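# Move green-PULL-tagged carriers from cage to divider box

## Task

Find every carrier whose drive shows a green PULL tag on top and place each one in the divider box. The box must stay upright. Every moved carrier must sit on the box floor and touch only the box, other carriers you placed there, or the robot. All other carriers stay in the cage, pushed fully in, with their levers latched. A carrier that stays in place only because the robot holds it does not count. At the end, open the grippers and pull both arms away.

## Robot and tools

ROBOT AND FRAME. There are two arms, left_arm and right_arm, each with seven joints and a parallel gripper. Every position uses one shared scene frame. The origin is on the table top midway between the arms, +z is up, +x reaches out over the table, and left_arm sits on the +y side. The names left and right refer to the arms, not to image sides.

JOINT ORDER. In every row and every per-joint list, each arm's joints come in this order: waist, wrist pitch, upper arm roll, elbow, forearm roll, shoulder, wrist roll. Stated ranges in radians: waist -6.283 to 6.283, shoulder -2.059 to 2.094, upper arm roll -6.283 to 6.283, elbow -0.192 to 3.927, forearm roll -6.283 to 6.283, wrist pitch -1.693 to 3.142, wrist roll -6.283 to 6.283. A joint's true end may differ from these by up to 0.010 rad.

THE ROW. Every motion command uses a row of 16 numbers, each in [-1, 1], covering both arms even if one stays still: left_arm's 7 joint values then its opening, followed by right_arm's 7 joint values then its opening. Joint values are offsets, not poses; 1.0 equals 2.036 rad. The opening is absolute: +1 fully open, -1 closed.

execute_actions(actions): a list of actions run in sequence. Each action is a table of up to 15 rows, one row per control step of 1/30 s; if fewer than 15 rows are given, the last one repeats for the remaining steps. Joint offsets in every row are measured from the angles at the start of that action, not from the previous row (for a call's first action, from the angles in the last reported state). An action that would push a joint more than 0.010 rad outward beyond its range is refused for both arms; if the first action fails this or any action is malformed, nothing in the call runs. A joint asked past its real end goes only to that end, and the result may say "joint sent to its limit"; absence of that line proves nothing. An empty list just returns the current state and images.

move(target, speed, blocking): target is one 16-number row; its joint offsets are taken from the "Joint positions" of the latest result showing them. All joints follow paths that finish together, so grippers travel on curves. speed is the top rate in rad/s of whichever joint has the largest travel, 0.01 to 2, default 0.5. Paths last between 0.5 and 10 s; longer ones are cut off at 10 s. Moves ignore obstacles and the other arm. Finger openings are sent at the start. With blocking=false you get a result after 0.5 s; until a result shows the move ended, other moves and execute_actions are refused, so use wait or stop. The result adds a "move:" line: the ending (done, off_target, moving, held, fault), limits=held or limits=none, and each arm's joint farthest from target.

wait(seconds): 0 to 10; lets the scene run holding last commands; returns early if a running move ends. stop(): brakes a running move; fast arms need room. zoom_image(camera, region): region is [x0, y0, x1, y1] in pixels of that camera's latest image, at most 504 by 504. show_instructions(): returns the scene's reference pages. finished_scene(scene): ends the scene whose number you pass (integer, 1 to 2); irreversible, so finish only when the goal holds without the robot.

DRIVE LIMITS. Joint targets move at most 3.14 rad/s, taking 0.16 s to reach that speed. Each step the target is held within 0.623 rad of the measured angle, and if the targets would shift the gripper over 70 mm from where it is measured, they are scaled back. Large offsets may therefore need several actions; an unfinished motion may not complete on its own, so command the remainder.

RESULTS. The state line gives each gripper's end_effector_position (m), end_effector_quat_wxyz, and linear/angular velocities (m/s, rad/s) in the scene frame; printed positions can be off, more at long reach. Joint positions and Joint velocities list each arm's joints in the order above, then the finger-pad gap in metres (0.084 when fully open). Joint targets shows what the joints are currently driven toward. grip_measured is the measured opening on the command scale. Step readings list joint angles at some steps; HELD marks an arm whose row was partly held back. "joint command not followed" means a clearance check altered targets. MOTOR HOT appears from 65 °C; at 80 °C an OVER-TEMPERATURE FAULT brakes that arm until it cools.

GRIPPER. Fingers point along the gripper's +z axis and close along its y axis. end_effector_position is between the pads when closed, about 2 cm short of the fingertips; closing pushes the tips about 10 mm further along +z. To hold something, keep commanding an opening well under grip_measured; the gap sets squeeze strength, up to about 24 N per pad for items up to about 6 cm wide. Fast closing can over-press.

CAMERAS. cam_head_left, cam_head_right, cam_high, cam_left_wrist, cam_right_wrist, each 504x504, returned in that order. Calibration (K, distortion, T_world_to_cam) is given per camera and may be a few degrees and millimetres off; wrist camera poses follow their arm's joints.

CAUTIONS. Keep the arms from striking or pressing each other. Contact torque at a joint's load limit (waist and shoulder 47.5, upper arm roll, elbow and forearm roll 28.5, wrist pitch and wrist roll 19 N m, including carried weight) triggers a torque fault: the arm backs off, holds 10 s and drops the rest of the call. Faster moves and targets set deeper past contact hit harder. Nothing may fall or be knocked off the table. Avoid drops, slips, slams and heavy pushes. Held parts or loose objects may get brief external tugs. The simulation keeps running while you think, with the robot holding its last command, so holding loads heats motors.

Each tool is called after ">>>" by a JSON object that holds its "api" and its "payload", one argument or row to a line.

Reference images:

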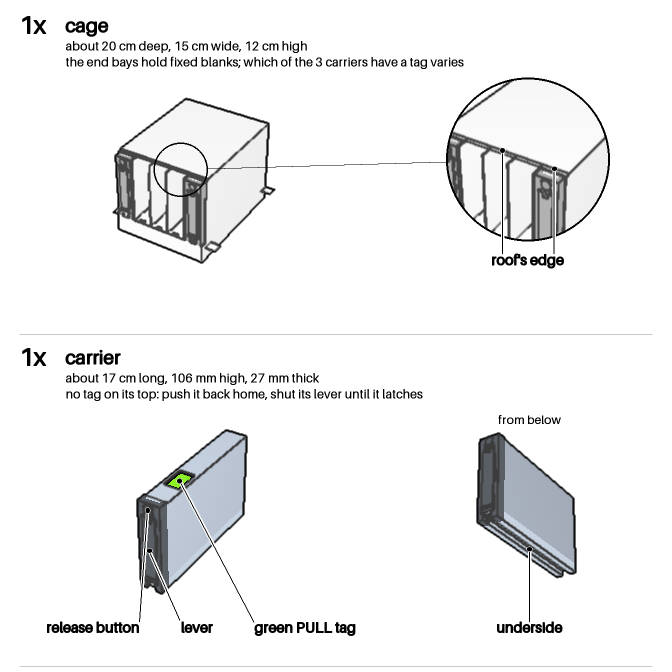

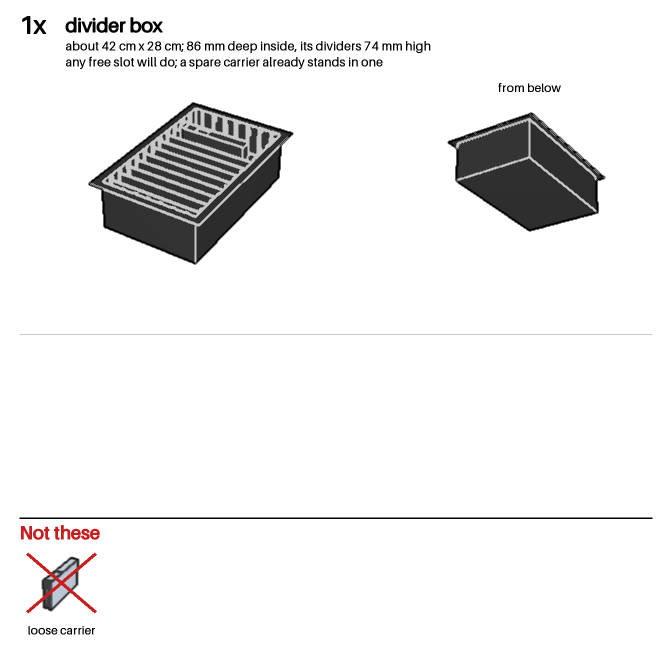

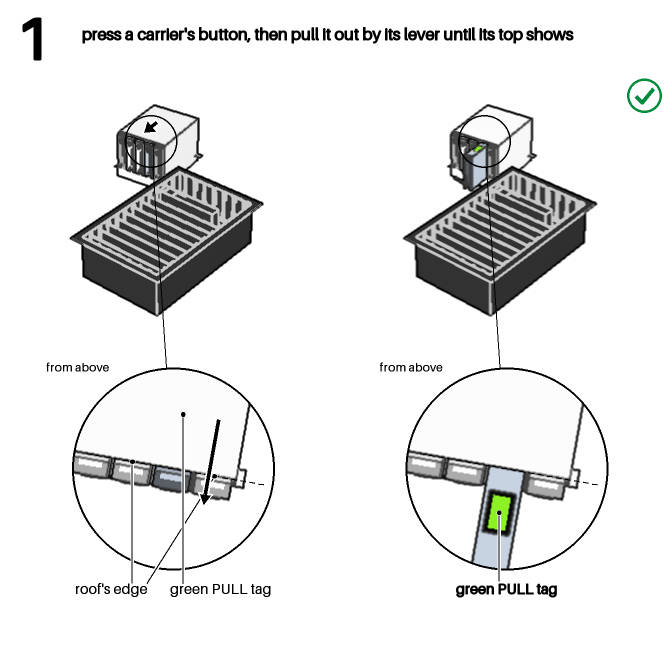

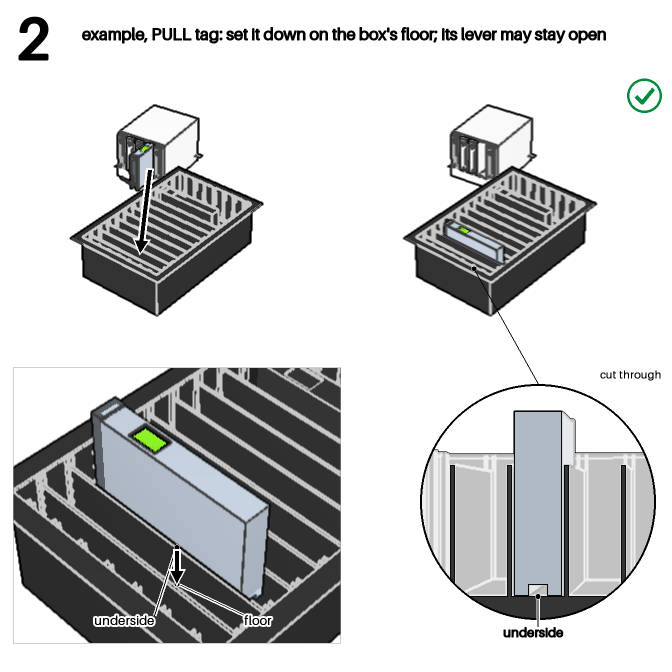

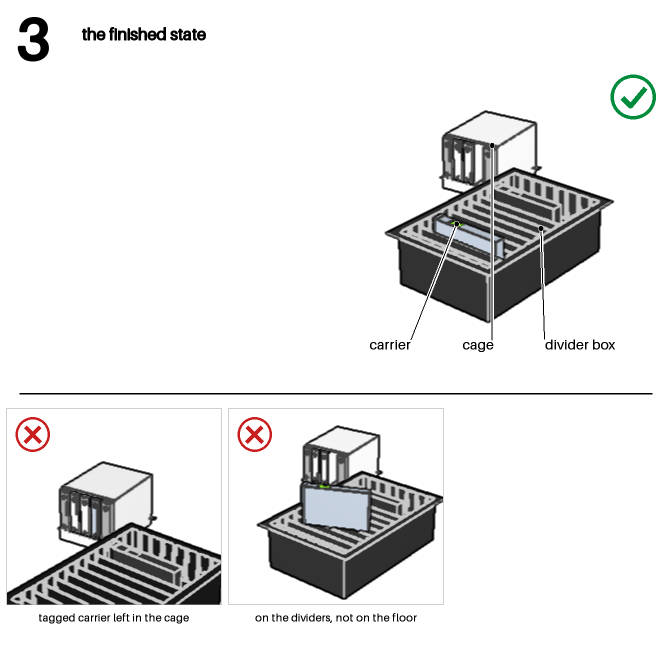

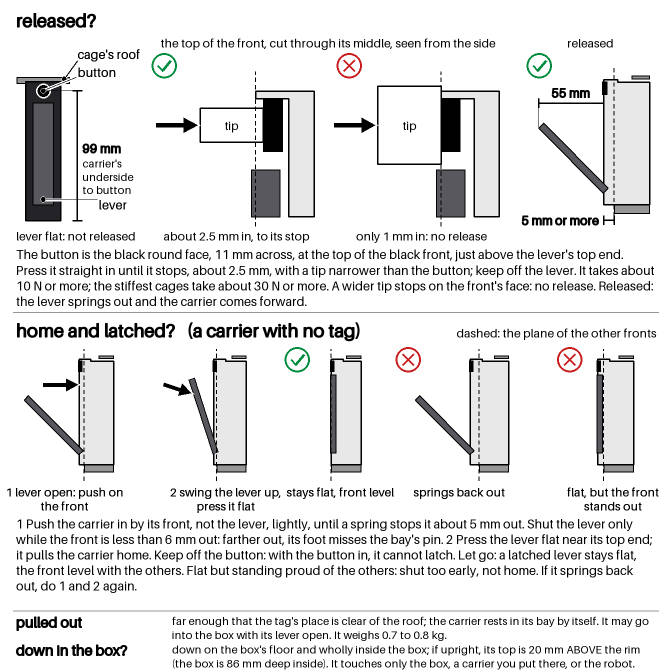

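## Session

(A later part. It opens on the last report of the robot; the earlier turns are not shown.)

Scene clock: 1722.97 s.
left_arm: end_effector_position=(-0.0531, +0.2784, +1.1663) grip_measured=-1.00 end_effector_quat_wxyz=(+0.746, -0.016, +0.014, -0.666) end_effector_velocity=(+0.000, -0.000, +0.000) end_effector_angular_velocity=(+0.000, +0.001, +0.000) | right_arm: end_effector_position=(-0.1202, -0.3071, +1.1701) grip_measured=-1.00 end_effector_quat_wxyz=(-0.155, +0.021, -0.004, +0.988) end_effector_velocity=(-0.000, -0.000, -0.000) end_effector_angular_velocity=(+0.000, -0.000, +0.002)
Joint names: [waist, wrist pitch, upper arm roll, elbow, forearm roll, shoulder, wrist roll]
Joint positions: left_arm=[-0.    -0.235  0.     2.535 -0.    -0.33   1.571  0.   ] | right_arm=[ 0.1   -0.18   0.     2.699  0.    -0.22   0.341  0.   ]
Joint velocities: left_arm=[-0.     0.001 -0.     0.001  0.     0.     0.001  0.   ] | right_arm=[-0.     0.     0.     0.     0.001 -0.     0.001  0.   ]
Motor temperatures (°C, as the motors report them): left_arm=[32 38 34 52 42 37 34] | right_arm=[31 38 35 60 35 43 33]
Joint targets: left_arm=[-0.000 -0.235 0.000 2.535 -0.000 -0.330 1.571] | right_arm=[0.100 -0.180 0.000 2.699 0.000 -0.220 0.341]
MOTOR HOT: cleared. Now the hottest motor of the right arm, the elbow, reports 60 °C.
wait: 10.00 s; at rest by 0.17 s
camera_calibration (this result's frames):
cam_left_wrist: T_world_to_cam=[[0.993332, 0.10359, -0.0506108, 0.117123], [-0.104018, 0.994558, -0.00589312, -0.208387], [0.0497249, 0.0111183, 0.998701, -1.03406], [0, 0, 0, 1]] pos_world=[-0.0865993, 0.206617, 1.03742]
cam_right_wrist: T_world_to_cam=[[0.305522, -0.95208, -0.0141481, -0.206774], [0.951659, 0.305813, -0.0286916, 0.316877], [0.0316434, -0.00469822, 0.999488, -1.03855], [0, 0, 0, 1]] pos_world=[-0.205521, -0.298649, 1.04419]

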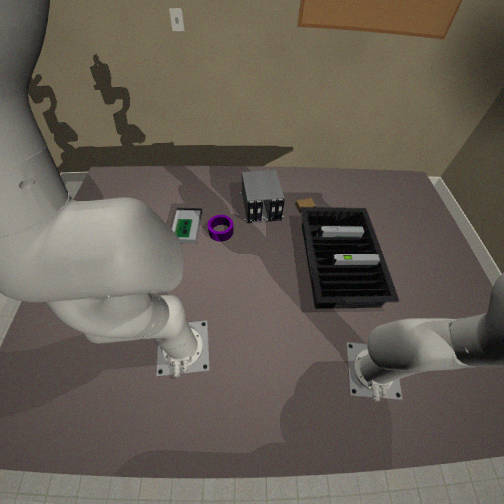

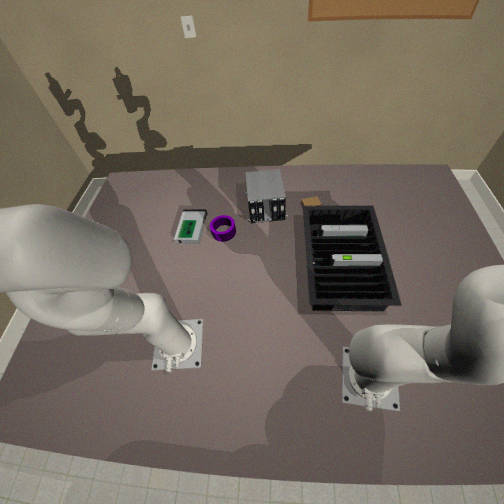

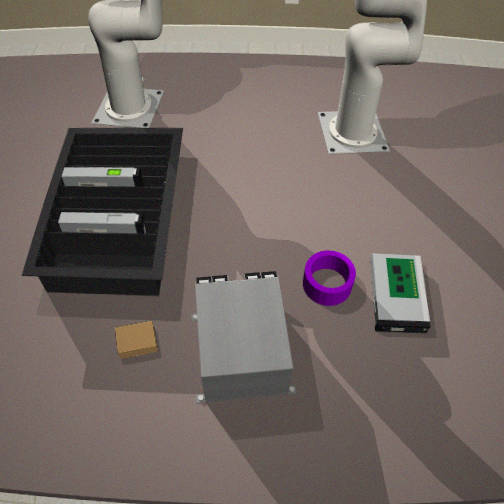

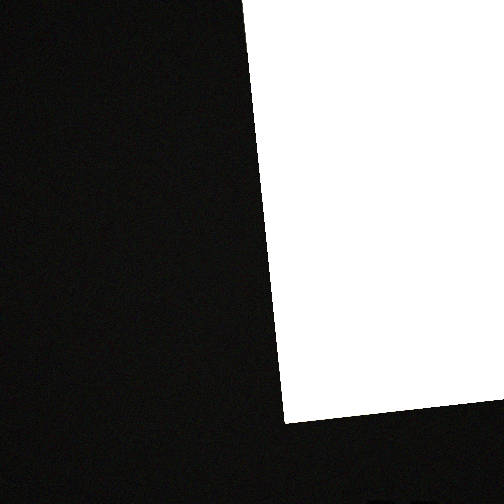

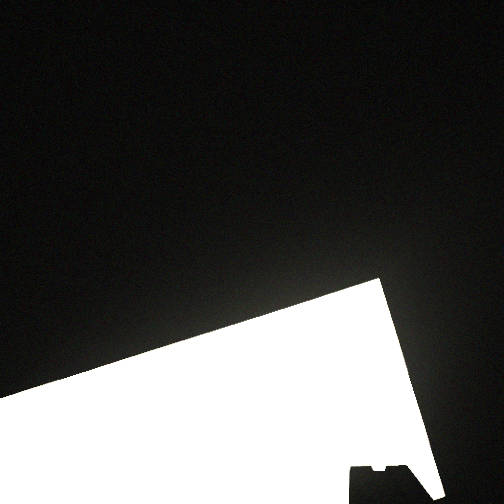

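>>> {"api": "wait", "payload": {
  "seconds": 10
}}

>>> {"api": "wait", "payload": {
  "seconds": 10
}}

>>> {"api": "wait", "payload": {
  "seconds": 10
}}

Scene clock: 1735.30 s.
left_arm: end_effector_position=(-0.0531, +0.2784, +1.1663) grip_measured=-1.00 end_effector_quat_wxyz=(+0.746, -0.016, +0.014, -0.666) end_effector_velocity=(+0.000, -0.000, +0.000) end_effector_angular_velocity=(+0.000, +0.000, -0.001) | right_arm: end_effector_position=(-0.1202, -0.3071, +1.1701) grip_measured=-1.00 end_effector_quat_wxyz=(-0.155, +0.021, -0.004, +0.988) end_effector_velocity=(+0.000, -0.000, +0.000) end_effector_angular_velocity=(+0.000, +0.001, -0.000)
Joint names: [waist, wrist pitch, upper arm roll, elbow, forearm roll, shoulder, wrist roll]
Joint positions: left_arm=[-0.    -0.235  0.     2.535 -0.    -0.33   1.571  0.   ] | right_arm=[ 0.1   -0.18   0.     2.699  0.    -0.22   0.341  0.   ]
Joint velocities: left_arm=[-0.     0.001 -0.001  0.     0.     0.    -0.     0.   ] | right_arm=[-0.001  0.001 -0.     0.     0.001  0.     0.001  0.   ]
Motor temperatures (°C, as the motors report them): left_arm=[32 38 34 49 42 37 34] | right_arm=[31 38 35 57 35 42 33]
Joint targets: left_arm=[-0.000 -0.235 0.000 2.535 -0.000 -0.330 1.571] | right_arm=[0.100 -0.180 0.000 2.699 0.000 -0.220 0.341]
wait: 10.00 s; at rest from the start
camera_calibration (this result's frames):
cam_left_wrist: T_world_to_cam=[[0.993332, 0.10359, -0.0506107, 0.117123], [-0.104019, 0.994558, -0.00589321, -0.208386], [0.0497248, 0.0111184, 0.998701, -1.03406], [0, 0, 0, 1]] pos_world=[-0.0865993, 0.206617, 1.03742]
cam_right_wrist: T_world_to_cam=[[0.305521, -0.95208, -0.0141481, -0.206774], [0.951659, 0.305813, -0.0286917, 0.316877], [0.0316435, -0.00469824, 0.999488, -1.03855], [0, 0, 0, 1]] pos_world=[-0.205521, -0.298649, 1.04419]

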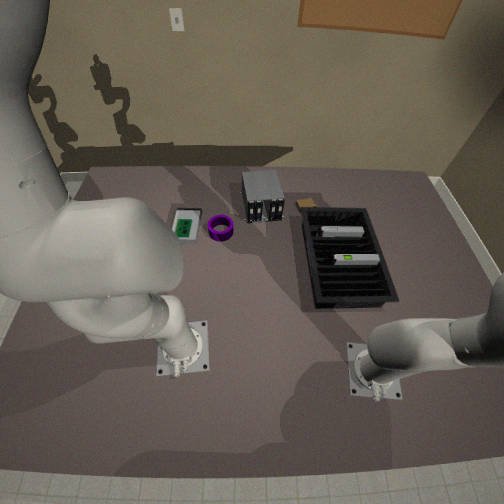

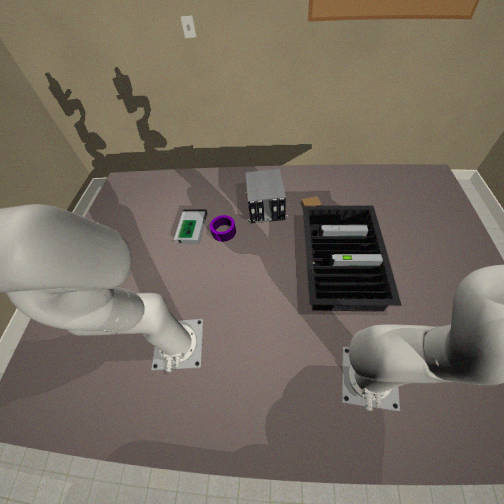

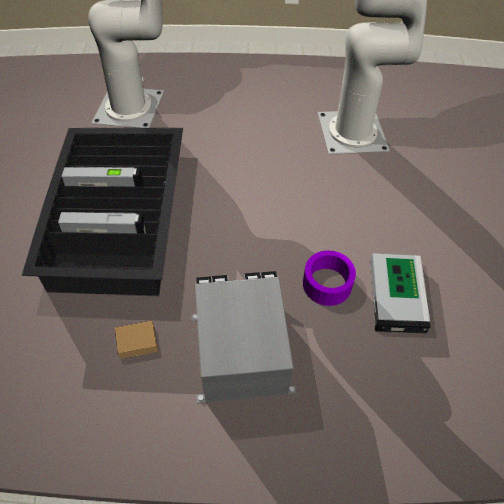

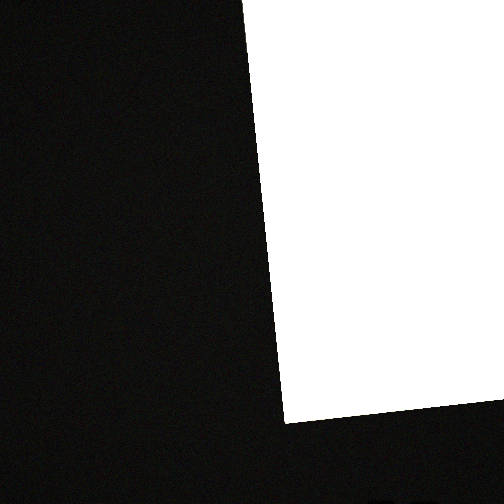

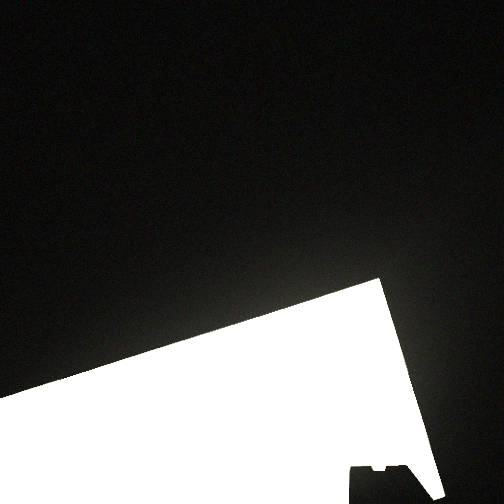

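Scene clock: 1745.30 s.
left_arm: end_effector_position=(-0.0531, +0.2784, +1.1663) grip_measured=-1.00 end_effector_quat_wxyz=(+0.746, -0.016, +0.014, -0.666) end_effector_velocity=(+0.000, +0.000, +0.000) end_effector_angular_velocity=(-0.000, +0.001, +0.002) | right_arm: end_effector_position=(-0.1202, -0.3071, +1.1701) grip_measured=-1.00 end_effector_quat_wxyz=(-0.155, +0.021, -0.004, +0.988) end_effector_velocity=(-0.001, +0.000, -0.000) end_effector_angular_velocity=(-0.000, -0.002, -0.001)
Joint names: [waist, wrist pitch, upper arm roll, elbow, forearm roll, shoulder, wrist roll]
Joint positions: left_arm=[-0.    -0.235  0.     2.535 -0.    -0.33   1.571  0.   ] | right_arm=[ 0.1   -0.18   0.     2.699  0.    -0.22   0.341  0.   ]
Joint velocities: left_arm=[0.    0.001 0.001 0.    0.    0.    0.    0.   ] | right_arm=[-0.    -0.001 -0.     0.001 -0.001  0.     0.001  0.   ]
Motor temperatures (°C, as the motors report them): left_arm=[32 37 34 47 42 37 34] | right_arm=[31 38 35 56 35 42 33]
Joint targets: left_arm=[-0.000 -0.235 0.000 2.535 -0.000 -0.330 1.571] | right_arm=[0.100 -0.180 0.000 2.699 0.000 -0.220 0.341]
wait: 10.00 s; at rest by 0.17 s
camera_calibration (this result's frames):
cam_left_wrist: T_world_to_cam=[[0.993332, 0.10359, -0.050611, 0.117123], [-0.104018, 0.994558, -0.00589313, -0.208386], [0.0497251, 0.0111183, 0.998701, -1.03406], [0, 0, 0, 1]] pos_world=[-0.0865992, 0.206617, 1.03742]
cam_right_wrist: T_world_to_cam=[[0.305521, -0.95208, -0.0141481, -0.206774], [0.951659, 0.305813, -0.0286917, 0.316877], [0.0316435, -0.00469823, 0.999488, -1.03855], [0, 0, 0, 1]] pos_world=[-0.205521, -0.298649, 1.04419]

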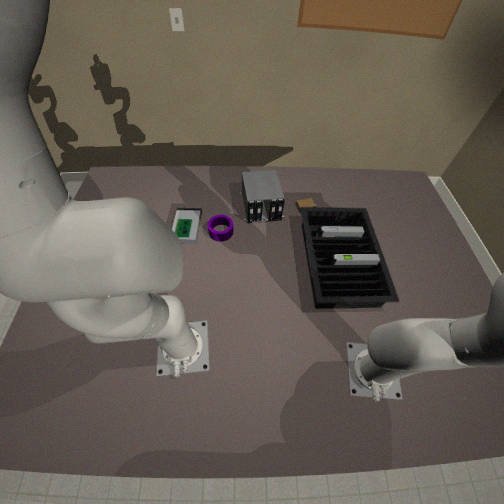

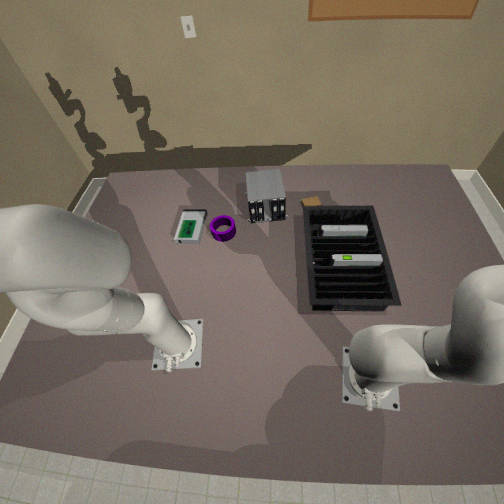

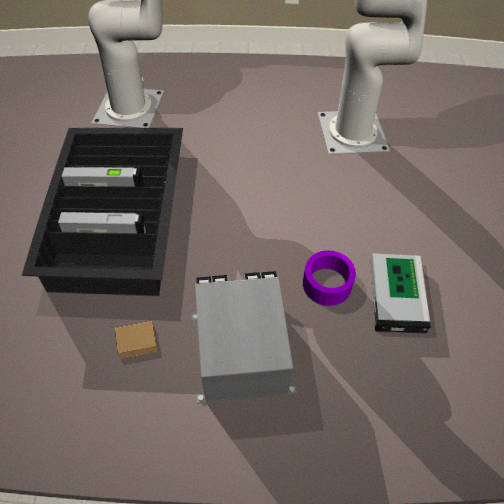

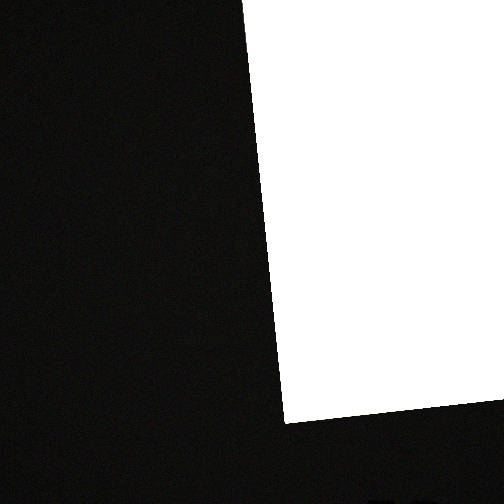

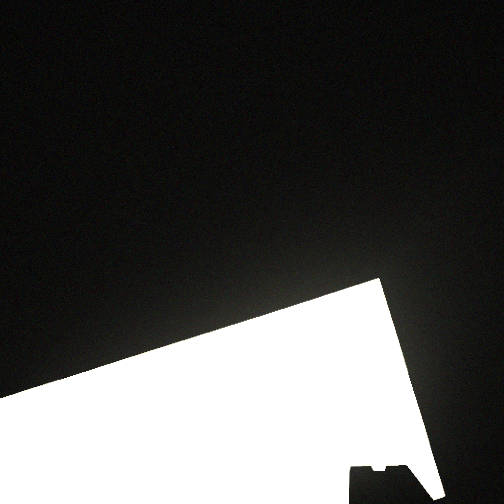

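Scene clock: 1755.30 s.
left_arm: end_effector_position=(-0.0531, +0.2784, +1.1663) grip_measured=-1.00 end_effector_quat_wxyz=(+0.746, -0.016, +0.014, -0.666) end_effector_velocity=(-0.001, -0.000, -0.000) end_effector_angular_velocity=(+0.000, -0.001, -0.000) | right_arm: end_effector_position=(-0.1202, -0.3071, +1.1701) grip_measured=-1.00 end_effector_quat_wxyz=(-0.155, +0.021, -0.004, +0.988) end_effector_velocity=(+0.000, +0.000, +0.000) end_effector_angular_velocity=(-0.000, +0.000, -0.000)
Joint names: [waist, wrist pitch, upper arm roll, elbow, forearm roll, shoulder, wrist roll]
Joint positions: left_arm=[-0.    -0.235  0.     2.535 -0.    -0.33   1.571  0.   ] | right_arm=[ 0.1   -0.18   0.     2.699  0.    -0.22   0.341  0.   ]
Joint velocities: left_arm=[ 0.001 -0.    -0.001  0.001 -0.    -0.    -0.     0.   ] | right_arm=[ 0.    -0.    -0.     0.    -0.001  0.     0.     0.   ]
Motor temperatures (°C, as the motors report them): left_arm=[32 37 34 47 42 37 34] | right_arm=[31 38 35 56 35 42 33]
Joint targets: left_arm=[-0.000 -0.235 0.000 2.535 -0.000 -0.330 1.571] | right_arm=[0.100 -0.180 0.000 2.699 0.000 -0.220 0.341]
wait: 10.00 s; at rest by 0.17 s
camera_calibration (this result's frames):
cam_left_wrist: T_world_to_cam=[[0.993332, 0.10359, -0.0506108, 0.117123], [-0.104018, 0.994558, -0.00589313, -0.208387], [0.0497249, 0.0111183, 0.998701, -1.03406], [0, 0, 0, 1]] pos_world=[-0.0865993, 0.206617, 1.03742]
cam_right_wrist: T_world_to_cam=[[0.305521, -0.95208, -0.0141481, -0.206774], [0.951659, 0.305813, -0.0286918, 0.316877], [0.0316436, -0.00469822, 0.999488, -1.03855], [0, 0, 0, 1]] pos_world=[-0.205521, -0.298649, 1.04419]

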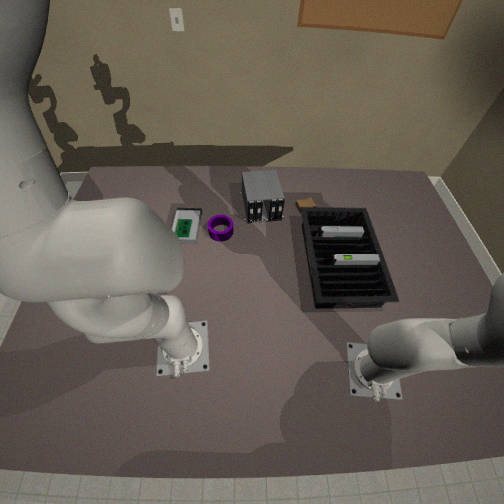

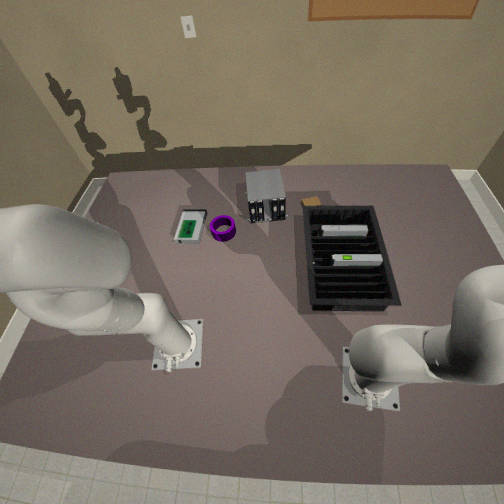

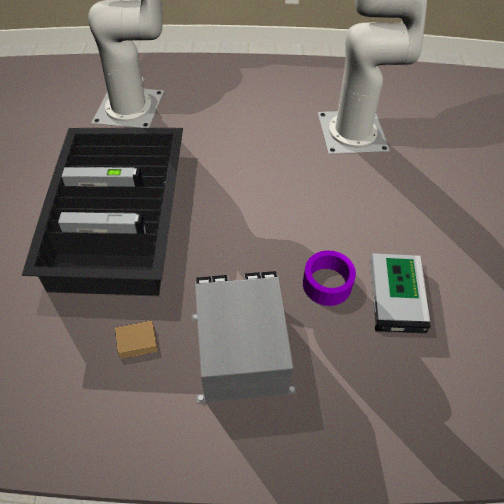

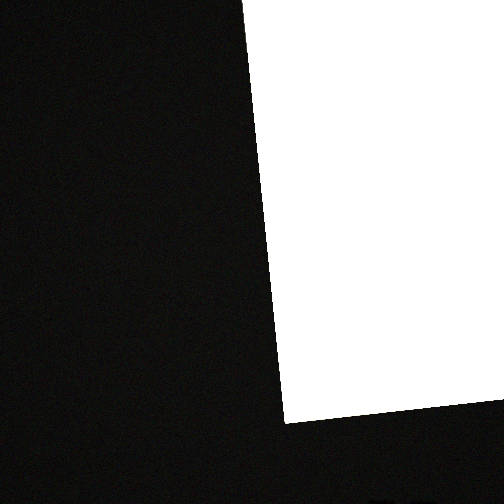

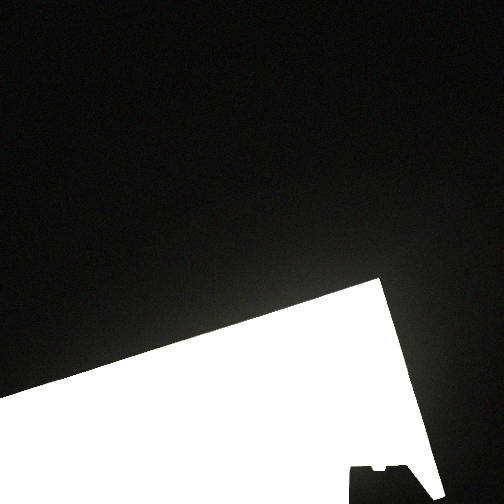

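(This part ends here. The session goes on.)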